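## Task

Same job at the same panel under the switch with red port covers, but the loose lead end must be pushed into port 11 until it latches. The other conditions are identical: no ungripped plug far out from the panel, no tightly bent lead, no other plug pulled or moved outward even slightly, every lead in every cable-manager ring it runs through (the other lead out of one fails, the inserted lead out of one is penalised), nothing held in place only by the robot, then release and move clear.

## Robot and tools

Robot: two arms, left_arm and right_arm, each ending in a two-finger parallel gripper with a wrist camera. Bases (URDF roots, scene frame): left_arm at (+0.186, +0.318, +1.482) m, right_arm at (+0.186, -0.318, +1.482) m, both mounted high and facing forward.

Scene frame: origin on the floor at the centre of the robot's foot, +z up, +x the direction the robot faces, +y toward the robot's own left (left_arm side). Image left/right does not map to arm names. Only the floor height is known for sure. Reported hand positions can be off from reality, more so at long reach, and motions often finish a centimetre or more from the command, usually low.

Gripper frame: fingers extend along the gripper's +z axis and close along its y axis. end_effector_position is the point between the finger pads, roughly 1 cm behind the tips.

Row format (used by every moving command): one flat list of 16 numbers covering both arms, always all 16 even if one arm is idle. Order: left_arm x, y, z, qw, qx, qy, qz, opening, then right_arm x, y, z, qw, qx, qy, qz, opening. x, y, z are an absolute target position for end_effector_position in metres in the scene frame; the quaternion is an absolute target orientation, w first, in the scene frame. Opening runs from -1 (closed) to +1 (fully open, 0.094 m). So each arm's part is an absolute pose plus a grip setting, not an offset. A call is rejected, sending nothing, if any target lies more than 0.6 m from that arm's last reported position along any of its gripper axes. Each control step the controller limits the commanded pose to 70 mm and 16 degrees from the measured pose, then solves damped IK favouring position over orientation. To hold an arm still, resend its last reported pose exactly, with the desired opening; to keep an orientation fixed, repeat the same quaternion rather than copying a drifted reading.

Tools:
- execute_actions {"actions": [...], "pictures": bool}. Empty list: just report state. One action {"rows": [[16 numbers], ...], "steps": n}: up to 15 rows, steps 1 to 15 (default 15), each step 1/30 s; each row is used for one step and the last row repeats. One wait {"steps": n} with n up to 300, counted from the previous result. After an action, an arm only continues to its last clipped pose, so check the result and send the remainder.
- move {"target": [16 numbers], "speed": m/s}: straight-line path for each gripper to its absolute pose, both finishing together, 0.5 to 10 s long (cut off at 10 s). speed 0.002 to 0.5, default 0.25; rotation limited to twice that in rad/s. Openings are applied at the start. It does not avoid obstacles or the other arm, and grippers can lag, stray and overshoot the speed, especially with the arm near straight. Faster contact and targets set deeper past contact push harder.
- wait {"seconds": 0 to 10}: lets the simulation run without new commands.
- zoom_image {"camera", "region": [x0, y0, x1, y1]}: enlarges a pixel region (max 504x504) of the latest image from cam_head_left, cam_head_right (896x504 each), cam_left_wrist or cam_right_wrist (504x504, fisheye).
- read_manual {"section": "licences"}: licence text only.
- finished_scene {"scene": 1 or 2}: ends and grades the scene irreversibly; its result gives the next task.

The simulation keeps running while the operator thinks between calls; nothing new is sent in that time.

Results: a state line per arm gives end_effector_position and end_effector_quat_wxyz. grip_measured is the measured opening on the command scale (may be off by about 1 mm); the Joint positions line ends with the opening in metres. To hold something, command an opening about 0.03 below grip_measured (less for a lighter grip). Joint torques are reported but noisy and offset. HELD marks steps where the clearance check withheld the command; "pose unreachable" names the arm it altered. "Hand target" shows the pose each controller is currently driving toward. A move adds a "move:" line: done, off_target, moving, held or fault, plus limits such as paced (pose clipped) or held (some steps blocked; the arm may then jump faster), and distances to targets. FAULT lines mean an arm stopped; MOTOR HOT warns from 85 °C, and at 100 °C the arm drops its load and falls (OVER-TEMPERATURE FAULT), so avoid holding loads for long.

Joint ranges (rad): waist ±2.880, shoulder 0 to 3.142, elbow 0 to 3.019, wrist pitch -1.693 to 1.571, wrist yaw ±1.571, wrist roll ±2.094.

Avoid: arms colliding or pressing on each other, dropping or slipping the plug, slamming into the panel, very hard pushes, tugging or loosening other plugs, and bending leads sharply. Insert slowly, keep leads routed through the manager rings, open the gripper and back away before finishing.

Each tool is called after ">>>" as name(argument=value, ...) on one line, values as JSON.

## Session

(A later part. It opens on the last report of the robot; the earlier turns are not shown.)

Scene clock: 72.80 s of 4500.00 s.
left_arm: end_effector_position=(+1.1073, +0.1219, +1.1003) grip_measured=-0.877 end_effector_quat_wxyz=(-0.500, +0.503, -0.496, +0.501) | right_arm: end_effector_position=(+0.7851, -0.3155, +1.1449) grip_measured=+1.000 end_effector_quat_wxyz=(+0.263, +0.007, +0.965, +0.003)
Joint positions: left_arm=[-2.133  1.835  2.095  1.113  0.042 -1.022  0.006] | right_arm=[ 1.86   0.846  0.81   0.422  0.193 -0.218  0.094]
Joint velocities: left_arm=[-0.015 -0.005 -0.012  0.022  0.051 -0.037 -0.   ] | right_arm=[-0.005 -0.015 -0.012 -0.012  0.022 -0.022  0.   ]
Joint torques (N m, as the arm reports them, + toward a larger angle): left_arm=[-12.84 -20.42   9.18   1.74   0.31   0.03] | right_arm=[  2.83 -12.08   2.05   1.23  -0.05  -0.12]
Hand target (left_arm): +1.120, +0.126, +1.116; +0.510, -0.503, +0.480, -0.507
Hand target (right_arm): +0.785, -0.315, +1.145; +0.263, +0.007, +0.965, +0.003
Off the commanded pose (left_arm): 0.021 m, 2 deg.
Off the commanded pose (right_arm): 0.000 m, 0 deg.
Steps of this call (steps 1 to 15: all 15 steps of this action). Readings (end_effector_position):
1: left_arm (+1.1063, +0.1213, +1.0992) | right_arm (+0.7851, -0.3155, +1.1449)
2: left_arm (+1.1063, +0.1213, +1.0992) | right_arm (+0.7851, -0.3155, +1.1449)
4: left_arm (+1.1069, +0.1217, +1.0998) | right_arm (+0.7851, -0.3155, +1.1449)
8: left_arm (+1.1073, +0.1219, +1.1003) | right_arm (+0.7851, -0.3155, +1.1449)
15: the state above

>>> execute_actions(actions=[{"rows":[[1.1194,0.1233,1.1121,0.5084,-0.5032,0.4816,-0.5068,-0.91,0.7851,-0.3155,1.1449,0.263,0.007,0.965,0.003,1],[1.1194,0.1233,1.1121,0.5084,-0.5032,0.4816,-0.5068,-0.91,0.7851,-0.3155,1.1449,0.263,0.007,0.965,0.003,1],[1.1175,0.1212,1.1086,0.5065,-0.5037,0.4835,-0.5063,-0.91,0.7851,-0.3155,1.1449,0.263,0.007,0.965,0.003,1],[1.1175,0.1212,1.1086,0.5065,-0.5037,0.4835,-0.5063,-0.91,0.7851,-0.3155,1.1449,0.263,0.007,0.965,0.003,1],[1.1155,0.1192,1.1051,0.5045,-0.5041,0.4855,-0.5059,-0.91,0.7851,-0.3155,1.1449,0.263,0.007,0.965,0.003,1],[1.1155,0.1192,1.1051,0.5045,-0.5041,0.4855,-0.5059,-0.91,0.7851,-0.3155,1.1449,0.263,0.007,0.965,0.003,1],[1.1136,0.1171,1.1016,0.5026,-0.5046,0.4874,-0.5054,-0.91,0.7851,-0.3155,1.1449,0.263,0.007,0.965,0.003,1],[1.1136,0.1171,1.1016,0.5026,-0.5046,0.4874,-0.5054,-0.91,0.7851,-0.3155,1.1449,0.263,0.007,0.965,0.003,1],[1.1117,0.1151,1.0981,0.5007,-0.505,0.4893,-0.505,-0.91,0.7851,-0.3155,1.1449,0.263,0.007,0.965,0.003,1]],"steps":15}])

>>> zoom_image(camera="cam_left_wrist", region=[200,170,300,270])

>>> zoom_image(camera="cam_head_left", region=[375,195,425,245])

Scene clock: 77.00 s of 4500.00 s.
left_arm: end_effector_position=(+1.1093, +0.1217, +1.0998) grip_measured=-0.877 end_effector_quat_wxyz=(-0.502, +0.502, -0.495, +0.501) | right_arm: end_effector_position=(+0.7851, -0.3155, +1.1449) grip_measured=+1.000 end_effector_quat_wxyz=(+0.263, +0.007, +0.965, +0.003)
Joint positions: left_arm=[-2.133  1.843  2.112  1.11   0.042 -1.022  0.006] | right_arm=[ 1.86   0.846  0.81   0.422  0.193 -0.218  0.094]
Joint velocities: left_arm=[ 0.005  0.005 -0.007 -0.002 -0.095  0.022  0.   ] | right_arm=[ 0.005 -0.015  0.017 -0.012 -0.11  -0.007  0.   ]
Joint torques (N m, as the arm reports them, + toward a larger angle): left_arm=[-13.47 -18.61   8.87   1.49   0.3    0.01] | right_arm=[  2.49 -12.44   2.05   1.15  -0.04  -0.13]
Hand target (left_arm): +1.111, +0.116, +1.098; +0.500, -0.505, +0.489, -0.505
Hand target (right_arm): +0.785, -0.315, +1.145; +0.263, +0.007, +0.965, +0.003
Off the commanded pose (left_arm): 0.007 m, 1 deg.
Off the commanded pose (right_arm): 0.000 m, 0 deg.
Steps of this call (steps 1 to 90: nothing new was sent; then 0.70 s passed at rest; steps 91 to 105: all 15 steps of this action). Readings (end_effector_position):
91: left_arm (+1.1073, +0.1219, +1.1003) | right_arm (+0.7851, -0.3155, +1.1449)
92: left_arm (+1.1073, +0.1219, +1.1003) | right_arm (+0.7851, -0.3155, +1.1449)
94: left_arm (+1.1077, +0.1220, +1.1006) | right_arm (+0.7851, -0.3155, +1.1449)
98: left_arm (+1.1085, +0.1218, +1.1001) | right_arm (+0.7851, -0.3155, +1.1449)
105: the state above
camera_calibration (this result's frames):
cam_left_wrist: T_world_to_cam=[[-0.000433299, 0.00354693, 0.999994, -1.09601], [-0.577517, -0.816374, 0.0026454, 0.743037], [0.816378, -0.577513, 0.00240215, -0.712238], [0, 0, 0, 1]] pos_world=[1.0101, 0.199158, 1.09575]

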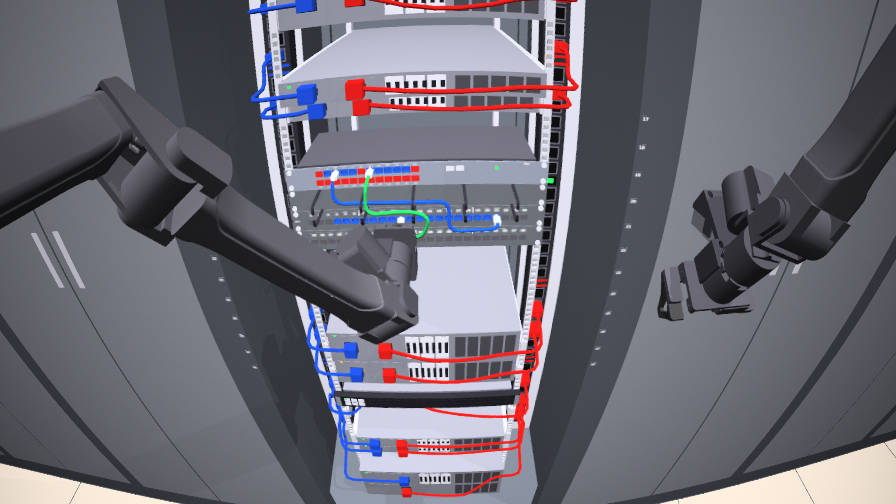

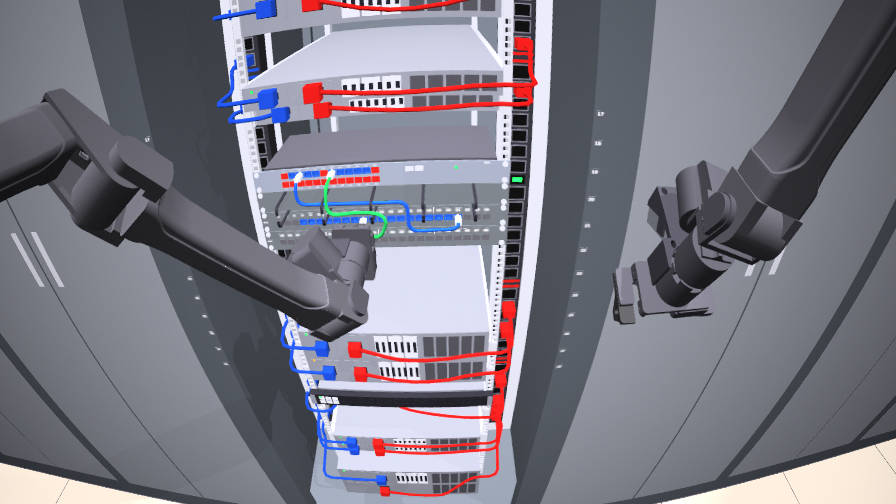

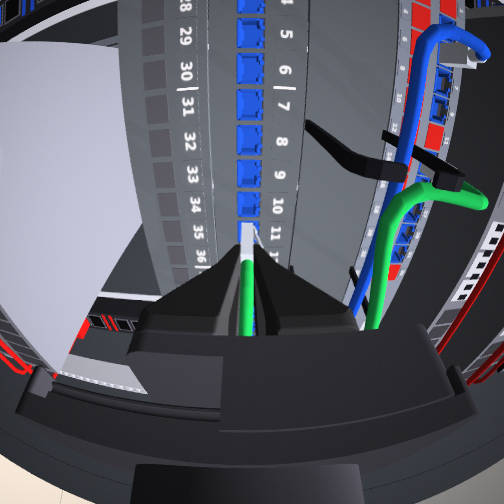

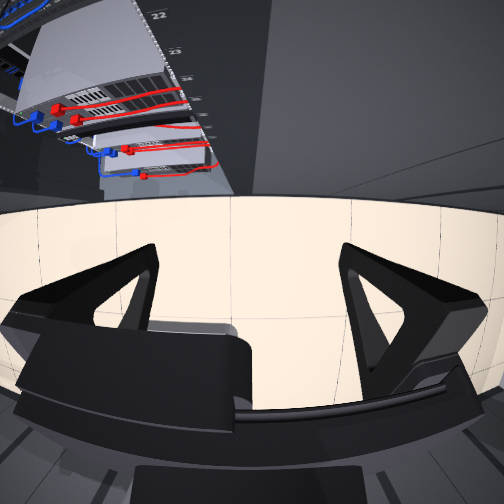

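Region (200, 170, 300, 270) of cam_left_wrist's 504x504 image, scaled by 5.040, with more detail than that image has.

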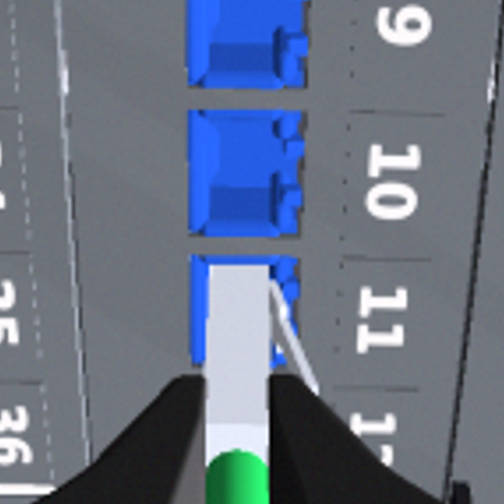

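Region (375, 195, 425, 245) of cam_head_left's 896x504 image, scaled by 10.080, with more detail than that image has.

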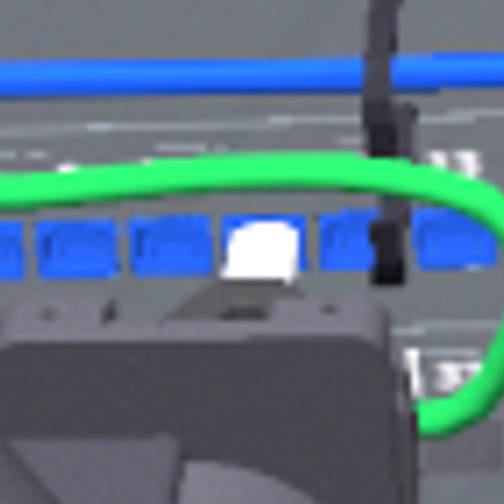

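>>> execute_actions(actions=[{"rows":[[1.114,0.116,1.0995,0.5015,-0.505,0.4885,-0.505,-0.92,0.7851,-0.3155,1.1449,0.263,0.007,0.965,0.003,1],[1.116,0.117,1.101,0.502,-0.505,0.488,-0.505,-0.92,0.7851,-0.3155,1.1449,0.263,0.007,0.965,0.003,1],[1.118,0.118,1.1025,0.503,-0.5045,0.487,-0.5055,-0.92,0.7851,-0.3155,1.1449,0.263,0.007,0.965,0.003,1],[1.120,0.119,1.104,0.5035,-0.5045,0.4865,-0.5055,-0.92,0.7851,-0.3155,1.1449,0.263,0.007,0.965,0.003,1],[1.122,0.120,1.1055,0.5045,-0.504,0.4855,-0.506,-0.92,0.7851,-0.3155,1.1449,0.263,0.007,0.965,0.003,1],[1.124,0.121,1.107,0.505,-0.504,0.485,-0.506,-0.92,0.7851,-0.3155,1.1449,0.263,0.007,0.965,0.003,1],[1.126,0.122,1.1085,0.506,-0.5035,0.484,-0.5065,-0.92,0.7851,-0.3155,1.1449,0.263,0.007,0.965,0.003,1],[1.128,0.123,1.110,0.5065,-0.5035,0.4835,-0.5065,-0.92,0.7851,-0.3155,1.1449,0.263,0.007,0.965,0.003,1],[1.130,0.124,1.1115,0.5075,-0.5035,0.4825,-0.5065,-0.92,0.7851,-0.3155,1.1449,0.263,0.007,0.965,0.003,1],[1.132,0.125,1.113,0.508,-0.503,0.482,-0.507,-0.92,0.7851,-0.3155,1.1449,0.263,0.007,0.965,0.003,1],[1.134,0.126,1.1145,0.509,-0.503,0.481,-0.507,-0.92,0.7851,-0.3155,1.1449,0.263,0.007,0.965,0.003,1]],"steps":15}], pictures=false)

Scene clock: 80.63 s of 4500.00 s.
left_arm: end_effector_position=(+1.1122, +0.1219, +1.1004) grip_measured=-0.877 end_effector_quat_wxyz=(-0.502, +0.502, -0.495, +0.501) | right_arm: end_effector_position=(+0.7851, -0.3155, +1.1449) grip_measured=+1.000 end_effector_quat_wxyz=(+0.263, +0.007, +0.965, +0.003)
Joint positions: left_arm=[-2.133  1.846  2.123  1.101  0.042 -1.022  0.006] | right_arm=[ 1.86   0.846  0.81   0.422  0.193 -0.218  0.094]
Joint velocities: left_arm=[-0.005  0.015 -0.002 -0.002 -0.022 -0.022 -0.   ] | right_arm=[-0.005 -0.015  0.017 -0.007 -0.066  0.007  0.   ]
Joint torques (N m, as the arm reports them, + toward a larger angle): left_arm=[-13.23 -20.18  11.63   0.65   0.28   0.03] | right_arm=[  2.7  -11.85   2.12   1.19  -0.05  -0.14]
Hand target (left_arm): +1.131, +0.127, +1.117; +0.508, -0.503, +0.481, -0.507
Hand target (right_arm): +0.785, -0.315, +1.145; +0.263, +0.007, +0.965, +0.003
Off the commanded pose (left_arm): 0.026 m, 2 deg.
Off the commanded pose (right_arm): 0.000 m, 0 deg.
Steps of this call (steps 1 to 90: nothing new was sent; then 0.13 s passed at rest; steps 91 to 105: all 15 steps of this action). Readings (end_effector_position):
91: left_arm (+1.1094, +0.1216, +1.0997) | right_arm (+0.7851, -0.3155, +1.1449)
92: left_arm (+1.1099, +0.1217, +1.0998) | right_arm (+0.7851, -0.3155, +1.1449)
94: left_arm (+1.1109, +0.1217, +1.0998) | right_arm (+0.7851, -0.3155, +1.1449)
98: left_arm (+1.1115, +0.1220, +1.1001) | right_arm (+0.7851, -0.3155, +1.1449)
105: the state above

>>> execute_actions(actions=[{"rows":[[1.136,0.127,1.116,0.5098,-0.503,0.4802,-0.507,-0.92,0.7851,-0.3155,1.1449,0.263,0.007,0.965,0.003,1],[1.138,0.128,1.1175,0.5105,-0.5025,0.4795,-0.5075,-0.92,0.7851,-0.3155,1.1449,0.263,0.007,0.965,0.003,1],[1.140,0.129,1.119,0.5113,-0.5025,0.4787,-0.5075,-0.92,0.7851,-0.3155,1.1449,0.263,0.007,0.965,0.003,1],[1.142,0.130,1.1205,0.512,-0.502,0.478,-0.508,-0.92,0.7851,-0.3155,1.1449,0.263,0.007,0.965,0.003,1],[1.144,0.131,1.122,0.5128,-0.502,0.4772,-0.508,-0.92,0.7851,-0.3155,1.1449,0.263,0.007,0.965,0.003,1],[1.146,0.132,1.1235,0.5135,-0.502,0.4765,-0.508,-0.92,0.7851,-0.3155,1.1449,0.263,0.007,0.965,0.003,1],[1.148,0.133,1.125,0.5143,-0.5015,0.4757,-0.5085,-0.92,0.7851,-0.3155,1.1449,0.263,0.007,0.965,0.003,1],[1.150,0.134,1.1265,0.515,-0.5015,0.475,-0.5085,-0.92,0.7851,-0.3155,1.1449,0.263,0.007,0.965,0.003,1],[1.152,0.135,1.128,0.516,-0.501,0.474,-0.509,-0.92,0.7851,-0.3155,1.1449,0.263,0.007,0.965,0.003,1],[1.154,0.136,1.1295,0.517,-0.501,0.473,-0.509,-0.92,0.7851,-0.3155,1.1449,0.263,0.007,0.965,0.003,1]],"steps":15}])

>>> zoom_image(camera="cam_left_wrist", region=[200,170,300,270])

Scene clock: 83.53 s of 4500.00 s.
left_arm: end_effector_position=(+1.1165, +0.1223, +1.1011) grip_measured=-0.877 end_effector_quat_wxyz=(-0.499, +0.502, -0.497, +0.501) | right_arm: end_effector_position=(+0.7851, -0.3155, +1.1449) grip_measured=+1.000 end_effector_quat_wxyz=(+0.263, +0.007, +0.965, +0.003)
Joint positions: left_arm=[-2.133  1.846  2.136  1.082  0.044 -1.022  0.006] | right_arm=[ 1.86   0.846  0.81   0.422  0.193 -0.218  0.094]
Joint velocities: left_arm=[ 0.005 -0.015  0.007 -0.002  0.022 -0.066  0.   ] | right_arm=[-0.005  0.005 -0.012  0.002  0.037 -0.095  0.   ]
Joint torques (N m, as the arm reports them, + toward a larger angle): left_arm=[-13.43 -21.51  13.42   0.35   0.27   0.01] | right_arm=[  2.78 -12.24   2.12   1.25  -0.07  -0.13]
Hand target (left_arm): +1.147, +0.139, +1.134; +0.516, -0.501, +0.473, -0.509
Hand target (right_arm): +0.785, -0.315, +1.145; +0.263, +0.007, +0.965, +0.003
Off the commanded pose (left_arm): 0.049 m, 3 deg.
Off the commanded pose (right_arm): 0.000 m, 0 deg.
Steps of this call (steps 1 to 72: nothing new was sent; steps 73 to 87: all 15 steps of this action). Readings (end_effector_position):
73: left_arm (+1.1123, +0.1220, +1.1005) | right_arm (+0.7851, -0.3155, +1.1449)
74: left_arm (+1.1124, +0.1221, +1.1006) | right_arm (+0.7851, -0.3155, +1.1449)
76: left_arm (+1.1136, +0.1221, +1.1007) | right_arm (+0.7851, -0.3155, +1.1449)
80: left_arm (+1.1165, +0.1223, +1.1011) | right_arm (+0.7851, -0.3155, +1.1449)
87: the state above
camera_calibration (this result's frames):
cam_left_wrist: T_world_to_cam=[[0.00410276, 0.00418397, 0.999983, -1.10239], [-0.58096, -0.813911, 0.00578902, 0.747847], [0.813922, -0.580974, -0.00090856, -0.710962], [0, 0, 0, 1]] pos_world=[1.01766, 0.200243, 1.0974]

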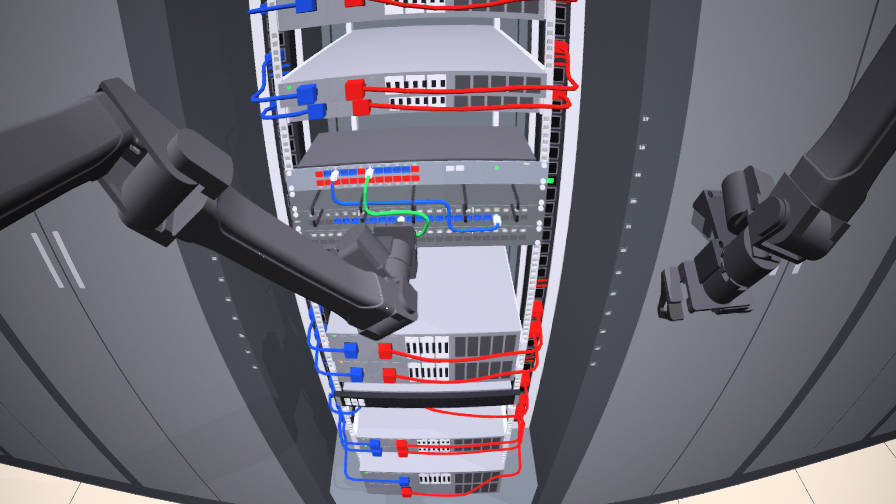

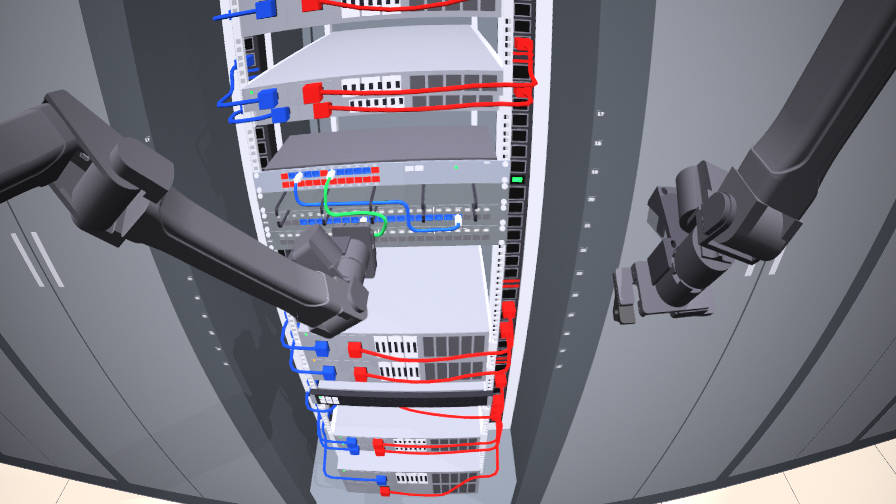

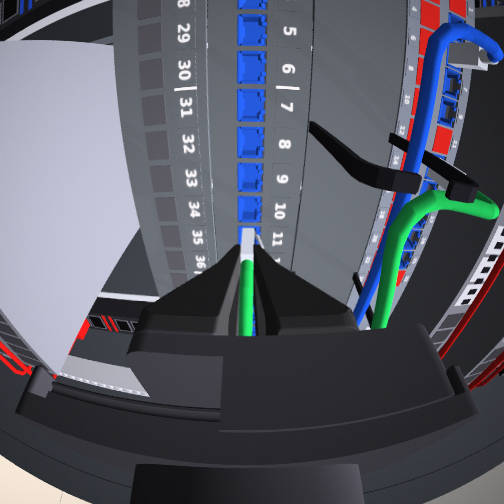

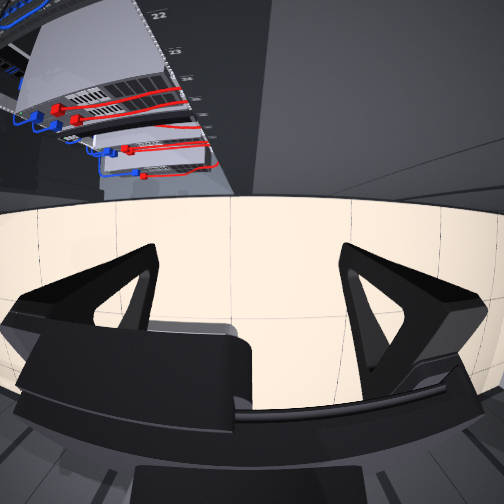

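Region (200, 170, 300, 270) of cam_left_wrist's 504x504 image, scaled by 5.040, with more detail than that image has.

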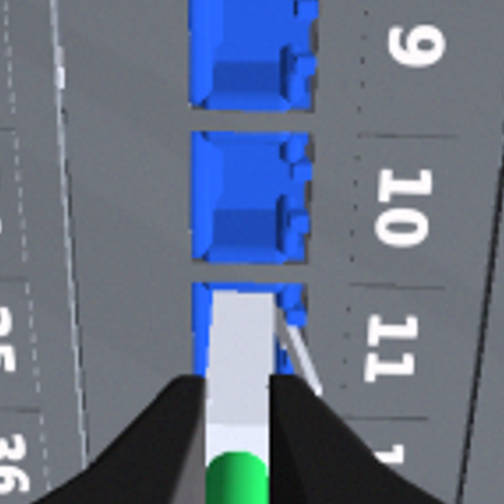

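The plug is 10 mm in, has stopped, and its latch is up. Next I'm unloading, releasing and retreating.

>>> execute_actions(actions=[{"rows":[[1.149,0.134,1.126,0.515,-0.501,0.476,-0.508,-0.92,0.7851,-0.3155,1.1449,0.263,0.007,0.965,0.003,1],[1.144,0.1325,1.122,0.513,-0.501,0.479,-0.507,-0.92,0.7851,-0.3155,1.1449,0.263,0.007,0.965,0.003,1],[1.139,0.131,1.118,0.510,-0.501,0.482,-0.506,-0.92,0.7851,-0.3155,1.1449,0.263,0.007,0.965,0.003,1],[1.134,0.129,1.114,0.508,-0.501,0.485,-0.505,-0.92,0.7851,-0.3155,1.1449,0.263,0.007,0.965,0.003,1],[1.129,0.127,1.110,0.505,-0.502,0.489,-0.504,-0.92,0.7851,-0.3155,1.1449,0.263,0.007,0.965,0.003,1],[1.124,0.125,1.106,0.503,-0.502,0.492,-0.503,-0.92,0.7851,-0.3155,1.1449,0.263,0.007,0.965,0.003,1],[1.120,0.1235,1.103,0.501,-0.502,0.495,-0.502,-0.92,0.7851,-0.3155,1.1449,0.263,0.007,0.965,0.003,1],[1.117,0.1225,1.1015,0.499,-0.502,0.497,-0.501,-0.92,0.7851,-0.3155,1.1449,0.263,0.007,0.965,0.003,1],[1.117,0.1225,1.1015,0.499,-0.502,0.497,-0.501,-0.92,0.7851,-0.3155,1.1449,0.263,0.007,0.965,0.003,1],[1.117,0.1225,1.1015,0.499,-0.502,0.497,-0.501,-0.88,0.7851,-0.3155,1.1449,0.263,0.007,0.965,0.003,1],[1.117,0.1225,1.1015,0.499,-0.502,0.497,-0.501,-0.84,0.7851,-0.3155,1.1449,0.263,0.007,0.965,0.003,1],[1.117,0.1225,1.1015,0.499,-0.502,0.497,-0.501,-0.78,0.7851,-0.3155,1.1449,0.263,0.007,0.965,0.003,1],[1.117,0.1225,1.1015,0.499,-0.502,0.497,-0.501,-0.7,0.7851,-0.3155,1.1449,0.263,0.007,0.965,0.003,1]],"steps":15}], pictures=false)

>>> execute_actions(actions=[{"rows":[[1.117,0.124,1.103,0.5,-0.5,0.5,-0.5,-0.68,0.7851,-0.3155,1.1449,0.263,0.007,0.965,0.003,1],[1.116,0.125,1.105,0.5,-0.5,0.5,-0.5,-0.66,0.7851,-0.3155,1.1449,0.263,0.007,0.965,0.003,1],[1.114,0.126,1.107,0.5,-0.5,0.5,-0.5,-0.65,0.7851,-0.3155,1.1449,0.263,0.007,0.965,0.003,1],[1.112,0.127,1.109,0.5,-0.5,0.5,-0.5,-0.65,0.7851,-0.3155,1.1449,0.263,0.007,0.965,0.003,1],[1.110,0.128,1.110,0.5,-0.5,0.5,-0.5,-0.65,0.7851,-0.3155,1.1449,0.263,0.007,0.965,0.003,1],[1.107,0.128,1.110,0.5,-0.5,0.5,-0.5,-0.65,0.7851,-0.3155,1.1449,0.263,0.007,0.965,0.003,1],[1.104,0.128,1.110,0.5,-0.5,0.5,-0.5,-0.65,0.7851,-0.3155,1.1449,0.263,0.007,0.965,0.003,1],[1.101,0.128,1.110,0.5,-0.5,0.5,-0.5,-0.65,0.7851,-0.3155,1.1449,0.263,0.007,0.965,0.003,1],[1.098,0.128,1.110,0.5,-0.5,0.5,-0.5,-0.62,0.7851,-0.3155,1.1449,0.263,0.007,0.965,0.003,1],[1.095,0.128,1.110,0.5,-0.5,0.5,-0.5,-0.6,0.7851,-0.3155,1.1449,0.263,0.007,0.965,0.003,1],[1.092,0.128,1.110,0.5,-0.5,0.5,-0.5,-0.6,0.7851,-0.3155,1.1449,0.263,0.007,0.965,0.003,1],[1.089,0.128,1.110,0.5,-0.5,0.5,-0.5,-0.6,0.7851,-0.3155,1.1449,0.263,0.007,0.965,0.003,1]],"steps":15}], pictures=false)

>>> move(target=[1.02,0.14,1.112,0.5,-0.5,0.5,-0.5,-0.55,0.7851,-0.3155,1.1449,0.263,0.007,0.965,0.003,1], speed=0.08)

>>> zoom_image(camera="cam_head_right", region=[325,170,405,250])

>>> zoom_image(camera="cam_left_wrist", region=[220,140,420,340])

Scene clock: 89.20 s of 4500.00 s.
left_arm: end_effector_position=(+1.1156, +0.1217, +1.1001) grip_measured=-0.703 end_effector_quat_wxyz=(-0.499, +0.503, -0.497, +0.501) | right_arm: end_effector_position=(+0.7851, -0.3155, +1.1449) grip_measured=+1.000 end_effector_quat_wxyz=(+0.263, +0.007, +0.965, +0.003)
Joint positions: left_arm=[-2.133  1.847  2.134  1.083  0.044 -1.022  0.014] | right_arm=[ 1.86   0.846  0.81   0.422  0.193 -0.218  0.094]
Joint velocities: left_arm=[ 0.005 -0.005 -0.007 -0.002  0.022  0.022  0.003] | right_arm=[ 0.005  0.005 -0.002  0.002  0.007 -0.022  0.   ]
Joint torques (N m, as the arm reports them, + toward a larger angle): left_arm=[-12.9  -20.83   5.74   1.59   0.34   0.06] | right_arm=[  2.62 -12.22   2.03   1.17  -0.05  -0.14]
Hand target (left_arm): +1.117, +0.122, +1.101; +0.499, -0.502, +0.497, -0.501
Hand target (right_arm): +0.785, -0.315, +1.145; +0.263, +0.007, +0.965, +0.003
Off the commanded pose (left_arm): 0.002 m, 0 deg.
Off the commanded pose (right_arm): 0.000 m, 0 deg.
Steps of this call (steps 1 to 90: nothing new was sent; then 2.17 s passed at rest; steps 91 to 105: all 15 steps of this action). Readings (end_effector_position):
91: left_arm (+1.1165, +0.1223, +1.1011) | right_arm (+0.7851, -0.3155, +1.1449)
92: left_arm (+1.1165, +0.1223, +1.1011) | right_arm (+0.7851, -0.3155, +1.1449)
94: left_arm (+1.1164, +0.1222, +1.1008) | right_arm (+0.7851, -0.3155, +1.1449)
98: left_arm (+1.1157, +0.1218, +1.1003) | right_arm (+0.7851, -0.3155, +1.1449)
105: the state above

Scene clock: 89.70 s of 4500.00 s.
left_arm: end_effector_position=(+1.0884, +0.1211, +1.1015) grip_measured=-0.602 end_effector_quat_wxyz=(-0.491, +0.504, -0.504, +0.500) | right_arm: end_effector_position=(+0.7851, -0.3155, +1.1449) grip_measured=+1.000 end_effector_quat_wxyz=(+0.263, +0.007, +0.965, +0.003)
Joint positions: left_arm=[-2.133  1.79   1.985  1.154  0.044 -1.022  0.019] | right_arm=[ 1.86   0.846  0.81   0.422  0.193 -0.218  0.094]
Joint velocities: left_arm=[ 0.005 -0.005 -0.105  0.066  0.007  0.095 -0.   ] | right_arm=[-0.005 -0.005  0.012 -0.002 -0.066  0.007  0.   ]
Joint torques (N m, as the arm reports them, + toward a larger angle): left_arm=[-12.05 -21.46   4.01   2.37   0.47   0.11] | right_arm=[  2.73 -12.27   2.05   1.17  -0.06  -0.14]
Hand target (left_arm): +1.089, +0.127, +1.109; +0.500, -0.500, +0.500, -0.500
Hand target (right_arm): +0.785, -0.315, +1.145; +0.263, +0.007, +0.965, +0.003
Off the commanded pose (left_arm): 0.011 m, 1 deg.
Off the commanded pose (right_arm): 0.000 m, 0 deg.
Steps of this call (steps 1 to 15: all 15 steps of this action). Readings (end_effector_position):
1: left_arm (+1.1156, +0.1217, +1.1001) | right_arm (+0.7851, -0.3155, +1.1449)
2: left_arm (+1.1148, +0.1212, +1.0994) | right_arm (+0.7851, -0.3155, +1.1449)
4: left_arm (+1.1118, +0.1203, +1.0982) | right_arm (+0.7851, -0.3155, +1.1449)
8: left_arm (+1.1032, +0.1199, +1.0984) | right_arm (+0.7851, -0.3155, +1.1449)
15: the state above

Scene clock: 91.17 s of 4500.00 s.
left_arm: end_effector_position=(+1.0181, +0.1250, +1.1063) grip_measured=-0.552 end_effector_quat_wxyz=(-0.491, +0.502, -0.506, +0.500) | right_arm: end_effector_position=(+0.7851, -0.3155, +1.1449) grip_measured=+1.000 end_effector_quat_wxyz=(+0.263, +0.007, +0.965, +0.003)
Joint positions: left_arm=[-2.124  1.713  1.703  1.358  0.05  -1.027  0.021] | right_arm=[ 1.86   0.846  0.81   0.422  0.193 -0.218  0.094]
Joint velocities: left_arm=[-0.015  0.005 -0.002  0.002  0.022 -0.051  0.   ] | right_arm=[-0.005  0.005 -0.012  0.007 -0.066  0.007  0.   ]
Joint torques (N m, as the arm reports them, + toward a larger angle): left_arm=[ -9.92 -19.47   2.43   2.45   0.47  -0.03] | right_arm=[  2.58 -12.31   2.     1.12  -0.05  -0.13]
Hand target (left_arm): +1.020, +0.138, +1.111; +0.500, -0.499, +0.500, -0.500
Hand target (right_arm): +0.785, -0.315, +1.145; +0.263, +0.007, +0.965, +0.003
Off the commanded pose (left_arm): 0.016 m, 1 deg.
Off the commanded pose (right_arm): 0.000 m, 0 deg.
move: off_target (left_arm)
camera_calibration (this result's frames):
cam_left_wrist: T_world_to_cam=[[0.0226672, 0.00112741, 0.999742, -1.12549], [-0.594094, -0.804267, 0.0143769, 0.695507], [0.804076, -0.594267, -0.0175607, -0.599153], [0, 0, 0, 1]] pos_world=[0.920473, 0.204585, 1.10468]

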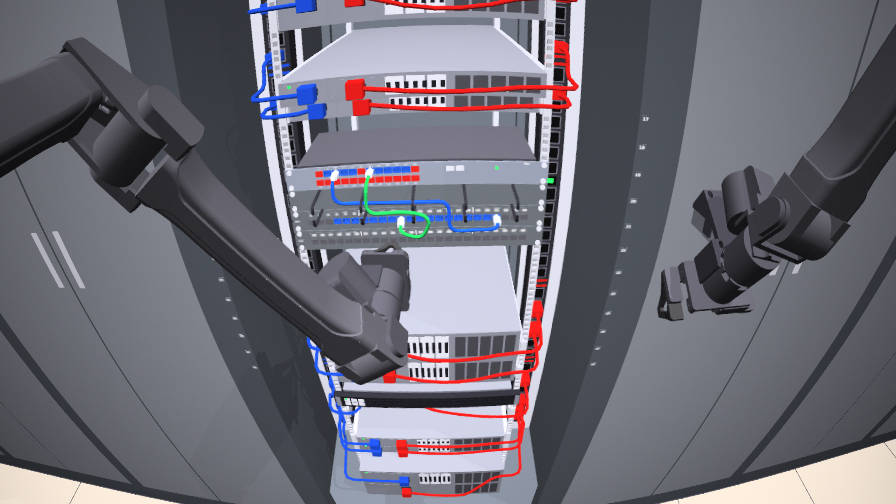

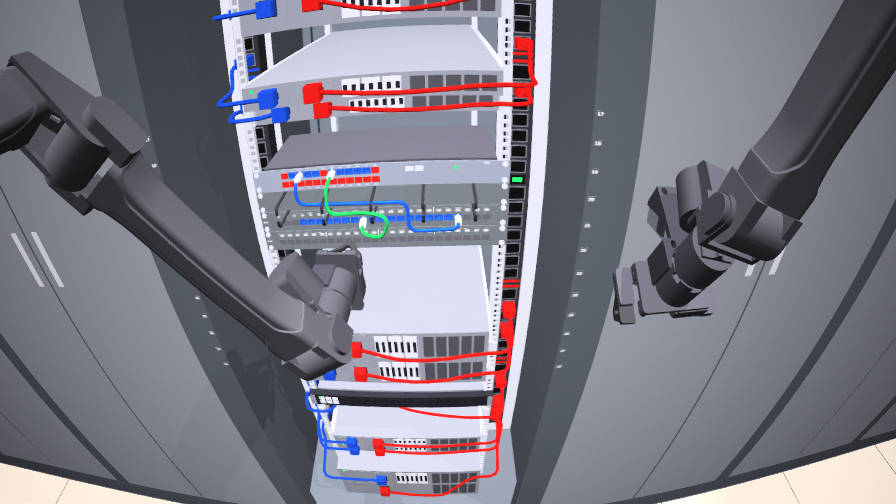

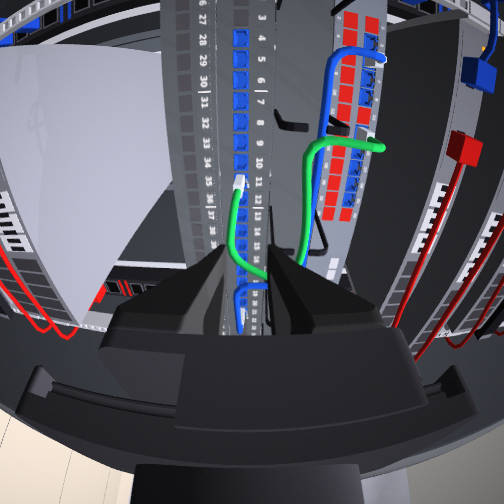

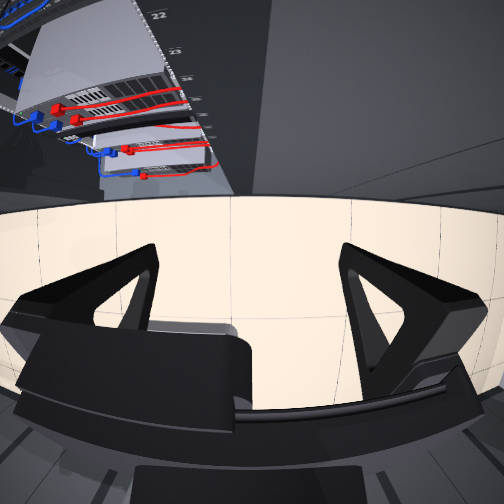

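Region (325, 170, 405, 250) of cam_head_right's 896x504 image, scaled by 6.300, with more detail than that image has.

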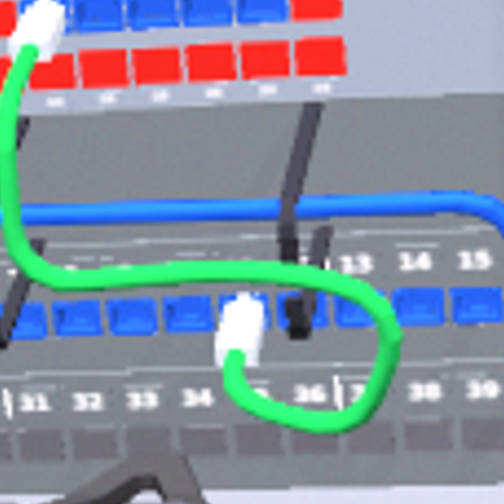

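Region (220, 140, 420, 340) of cam_left_wrist's 504x504 image, scaled by 2.520, with more detail than that image has.

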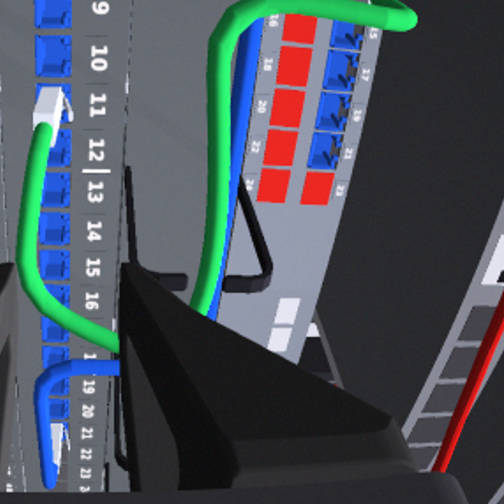

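>>> move(target=[1.04,0.122,1.152,0.5,-0.5,0.5,-0.5,-0.97,0.7851,-0.3155,1.1449,0.263,0.007,0.965,0.003,1], speed=0.08)

>>> zoom_image(camera="cam_left_wrist", region=[150,120,350,320])

Scene clock: 94.13 s of 4500.00 s.
left_arm: end_effector_position=(+1.0416, +0.1265, +1.1532) grip_measured=-0.969 end_effector_quat_wxyz=(-0.504, +0.500, -0.493, +0.503) | right_arm: end_effector_position=(+0.7851, -0.3155, +1.1449) grip_measured=+1.000 end_effector_quat_wxyz=(+0.263, +0.007, +0.965, +0.003)
Joint positions: left_arm=[-2.173  1.644  1.688  1.339  0.039 -0.982  0.001] | right_arm=[ 1.86   0.846  0.81   0.422  0.193 -0.218  0.094]
Joint velocities: left_arm=[ 0.015 -0.005 -0.002 -0.027  0.022 -0.007 -0.   ] | right_arm=[ 0.005 -0.005 -0.017 -0.012 -0.037 -0.007  0.   ]
Joint torques (N m, as the arm reports them, + toward a larger angle): left_arm=[-11.72 -18.63   2.55   1.22   0.27   0.15] | right_arm=[  2.57 -12.27   2.08   1.17  -0.05  -0.16]
Hand target (left_arm): +1.039, +0.122, +1.152; +0.500, -0.500, +0.500, -0.500
Hand target (right_arm): +0.785, -0.315, +1.145; +0.263, +0.007, +0.965, +0.003
Off the commanded pose (left_arm): 0.005 m, 1 deg.
Off the commanded pose (right_arm): 0.000 m, 0 deg.
move: done
camera_calibration (this result's frames):
cam_left_wrist: T_world_to_cam=[[-0.0079043, 0.00216113, 0.999966, -1.14148], [-0.577128, -0.816649, -0.002797, 0.713667], [0.816616, -0.577131, 0.00770229, -0.660712], [0, 0, 0, 1]] pos_world=[0.942403, 0.203965, 1.14853]

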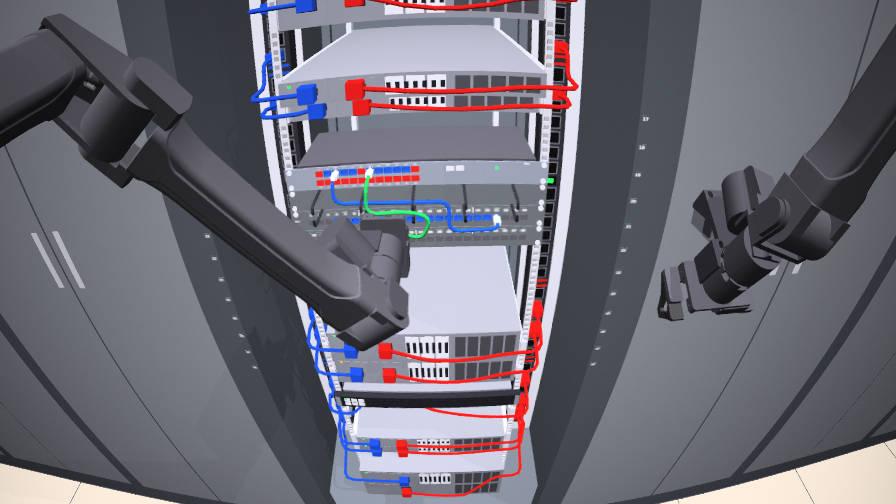

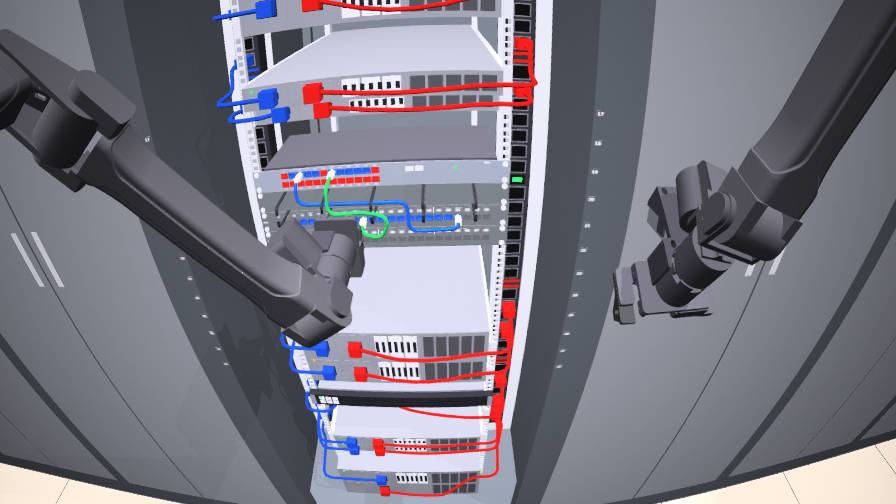

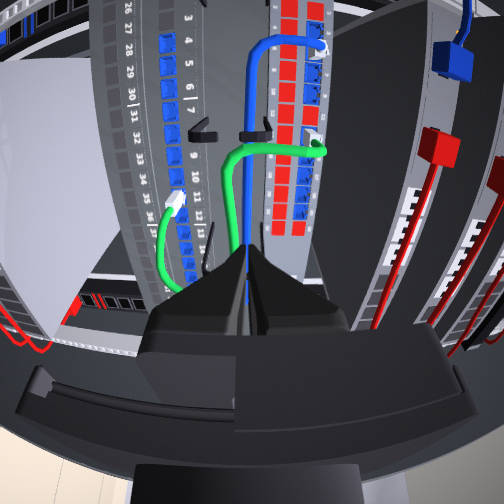

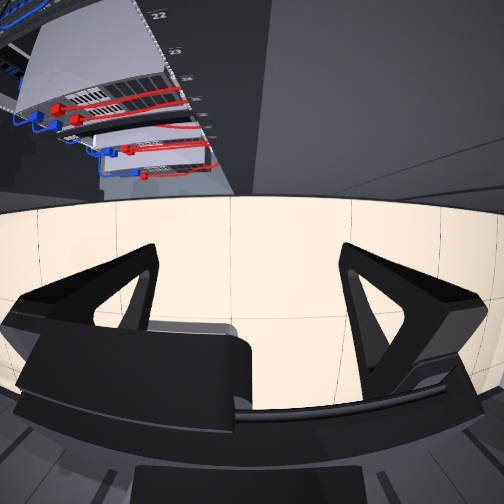

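Region (150, 120, 350, 320) of cam_left_wrist's 504x504 image, scaled by 2.520, with more detail than that image has.

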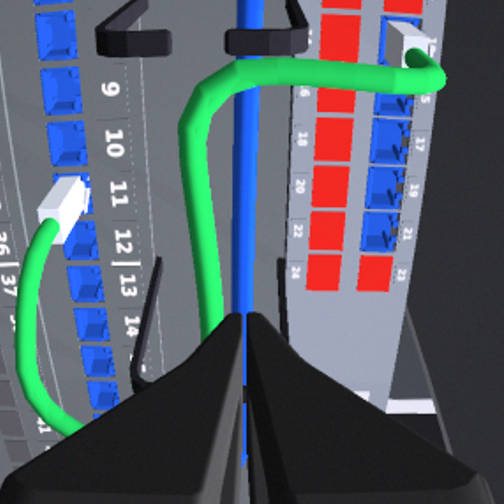

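>>> move(target=[1.052,0.113,1.135,0.5,-0.5,0.5,-0.5,-0.95,0.7851,-0.3155,1.1449,0.263,0.007,0.965,0.003,1], speed=0.04)

Scene clock: 96.47 s of 4500.00 s.
left_arm: end_effector_position=(+1.0523, +0.1204, +1.1436) grip_measured=-0.952 end_effector_quat_wxyz=(-0.502, +0.500, -0.496, +0.502) | right_arm: end_effector_position=(+0.7851, -0.3155, +1.1449) grip_measured=+1.000 end_effector_quat_wxyz=(+0.263, +0.007, +0.965, +0.003)
Joint positions: left_arm=[-2.173  1.677  1.752  1.301  0.039 -0.981  0.002] | right_arm=[ 1.86   0.846  0.81   0.422  0.193 -0.218  0.094]
Joint velocities: left_arm=[ 0.024 -0.005  0.012 -0.007 -0.022 -0.037 -0.001] | right_arm=[-0.005  0.005 -0.017  0.007  0.037 -0.066  0.   ]
Joint torques (N m, as the arm reports them, + toward a larger angle): left_arm=[-11.97 -16.21   6.02   1.29   0.34   0.13] | right_arm=[  2.5  -12.3    2.04   1.22  -0.04  -0.12]
Hand target (left_arm): +1.052, +0.114, +1.135; +0.500, -0.500, +0.500, -0.500
Hand target (right_arm): +0.785, -0.315, +1.145; +0.263, +0.007, +0.965, +0.003
Off the commanded pose (left_arm): 0.011 m, 1 deg.
Off the commanded pose (right_arm): 0.000 m, 0 deg.
move: off_target (left_arm)
camera_calibration (this result's frames):
cam_left_wrist: T_world_to_cam=[[-0.00189128, 0.00131022, 0.999997, -1.13797], [-0.580436, -0.814306, -0.0000308454, 0.714926], [0.814304, -0.580435, 0.00230057, -0.663898], [0, 0, 0, 1]] pos_world=[0.953431, 0.198311, 1.13951]

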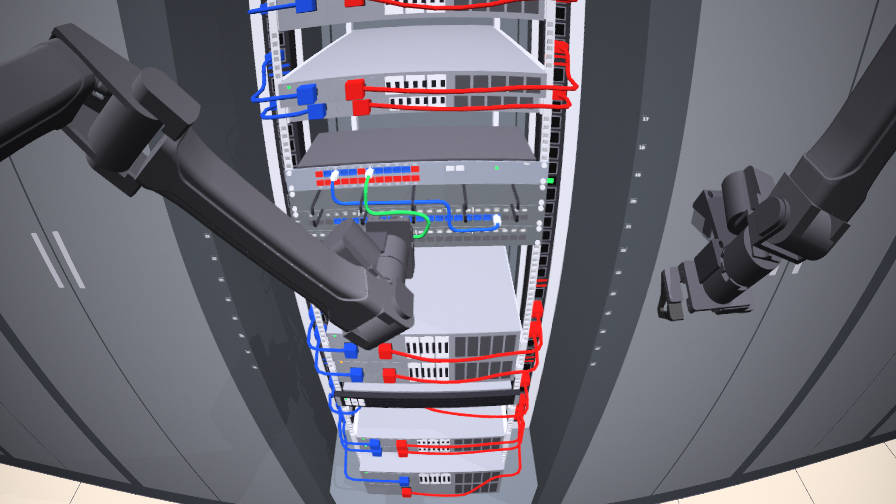

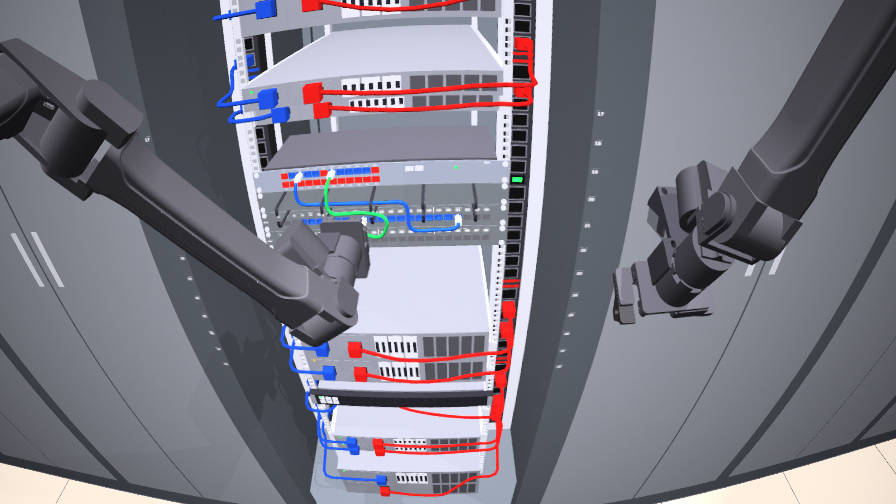

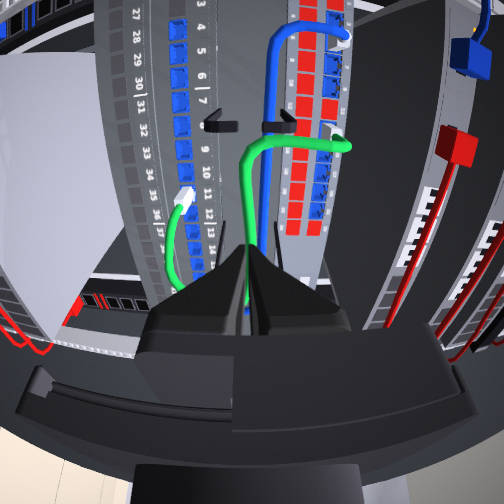

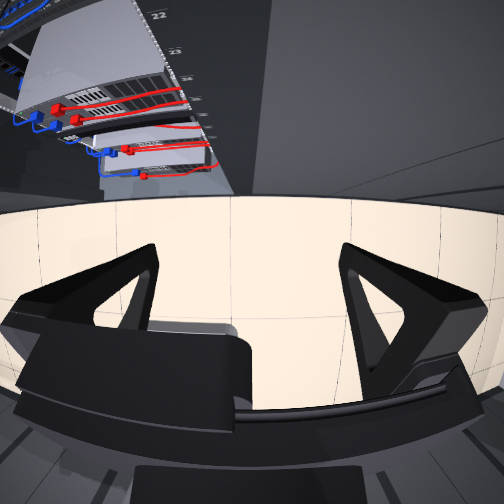

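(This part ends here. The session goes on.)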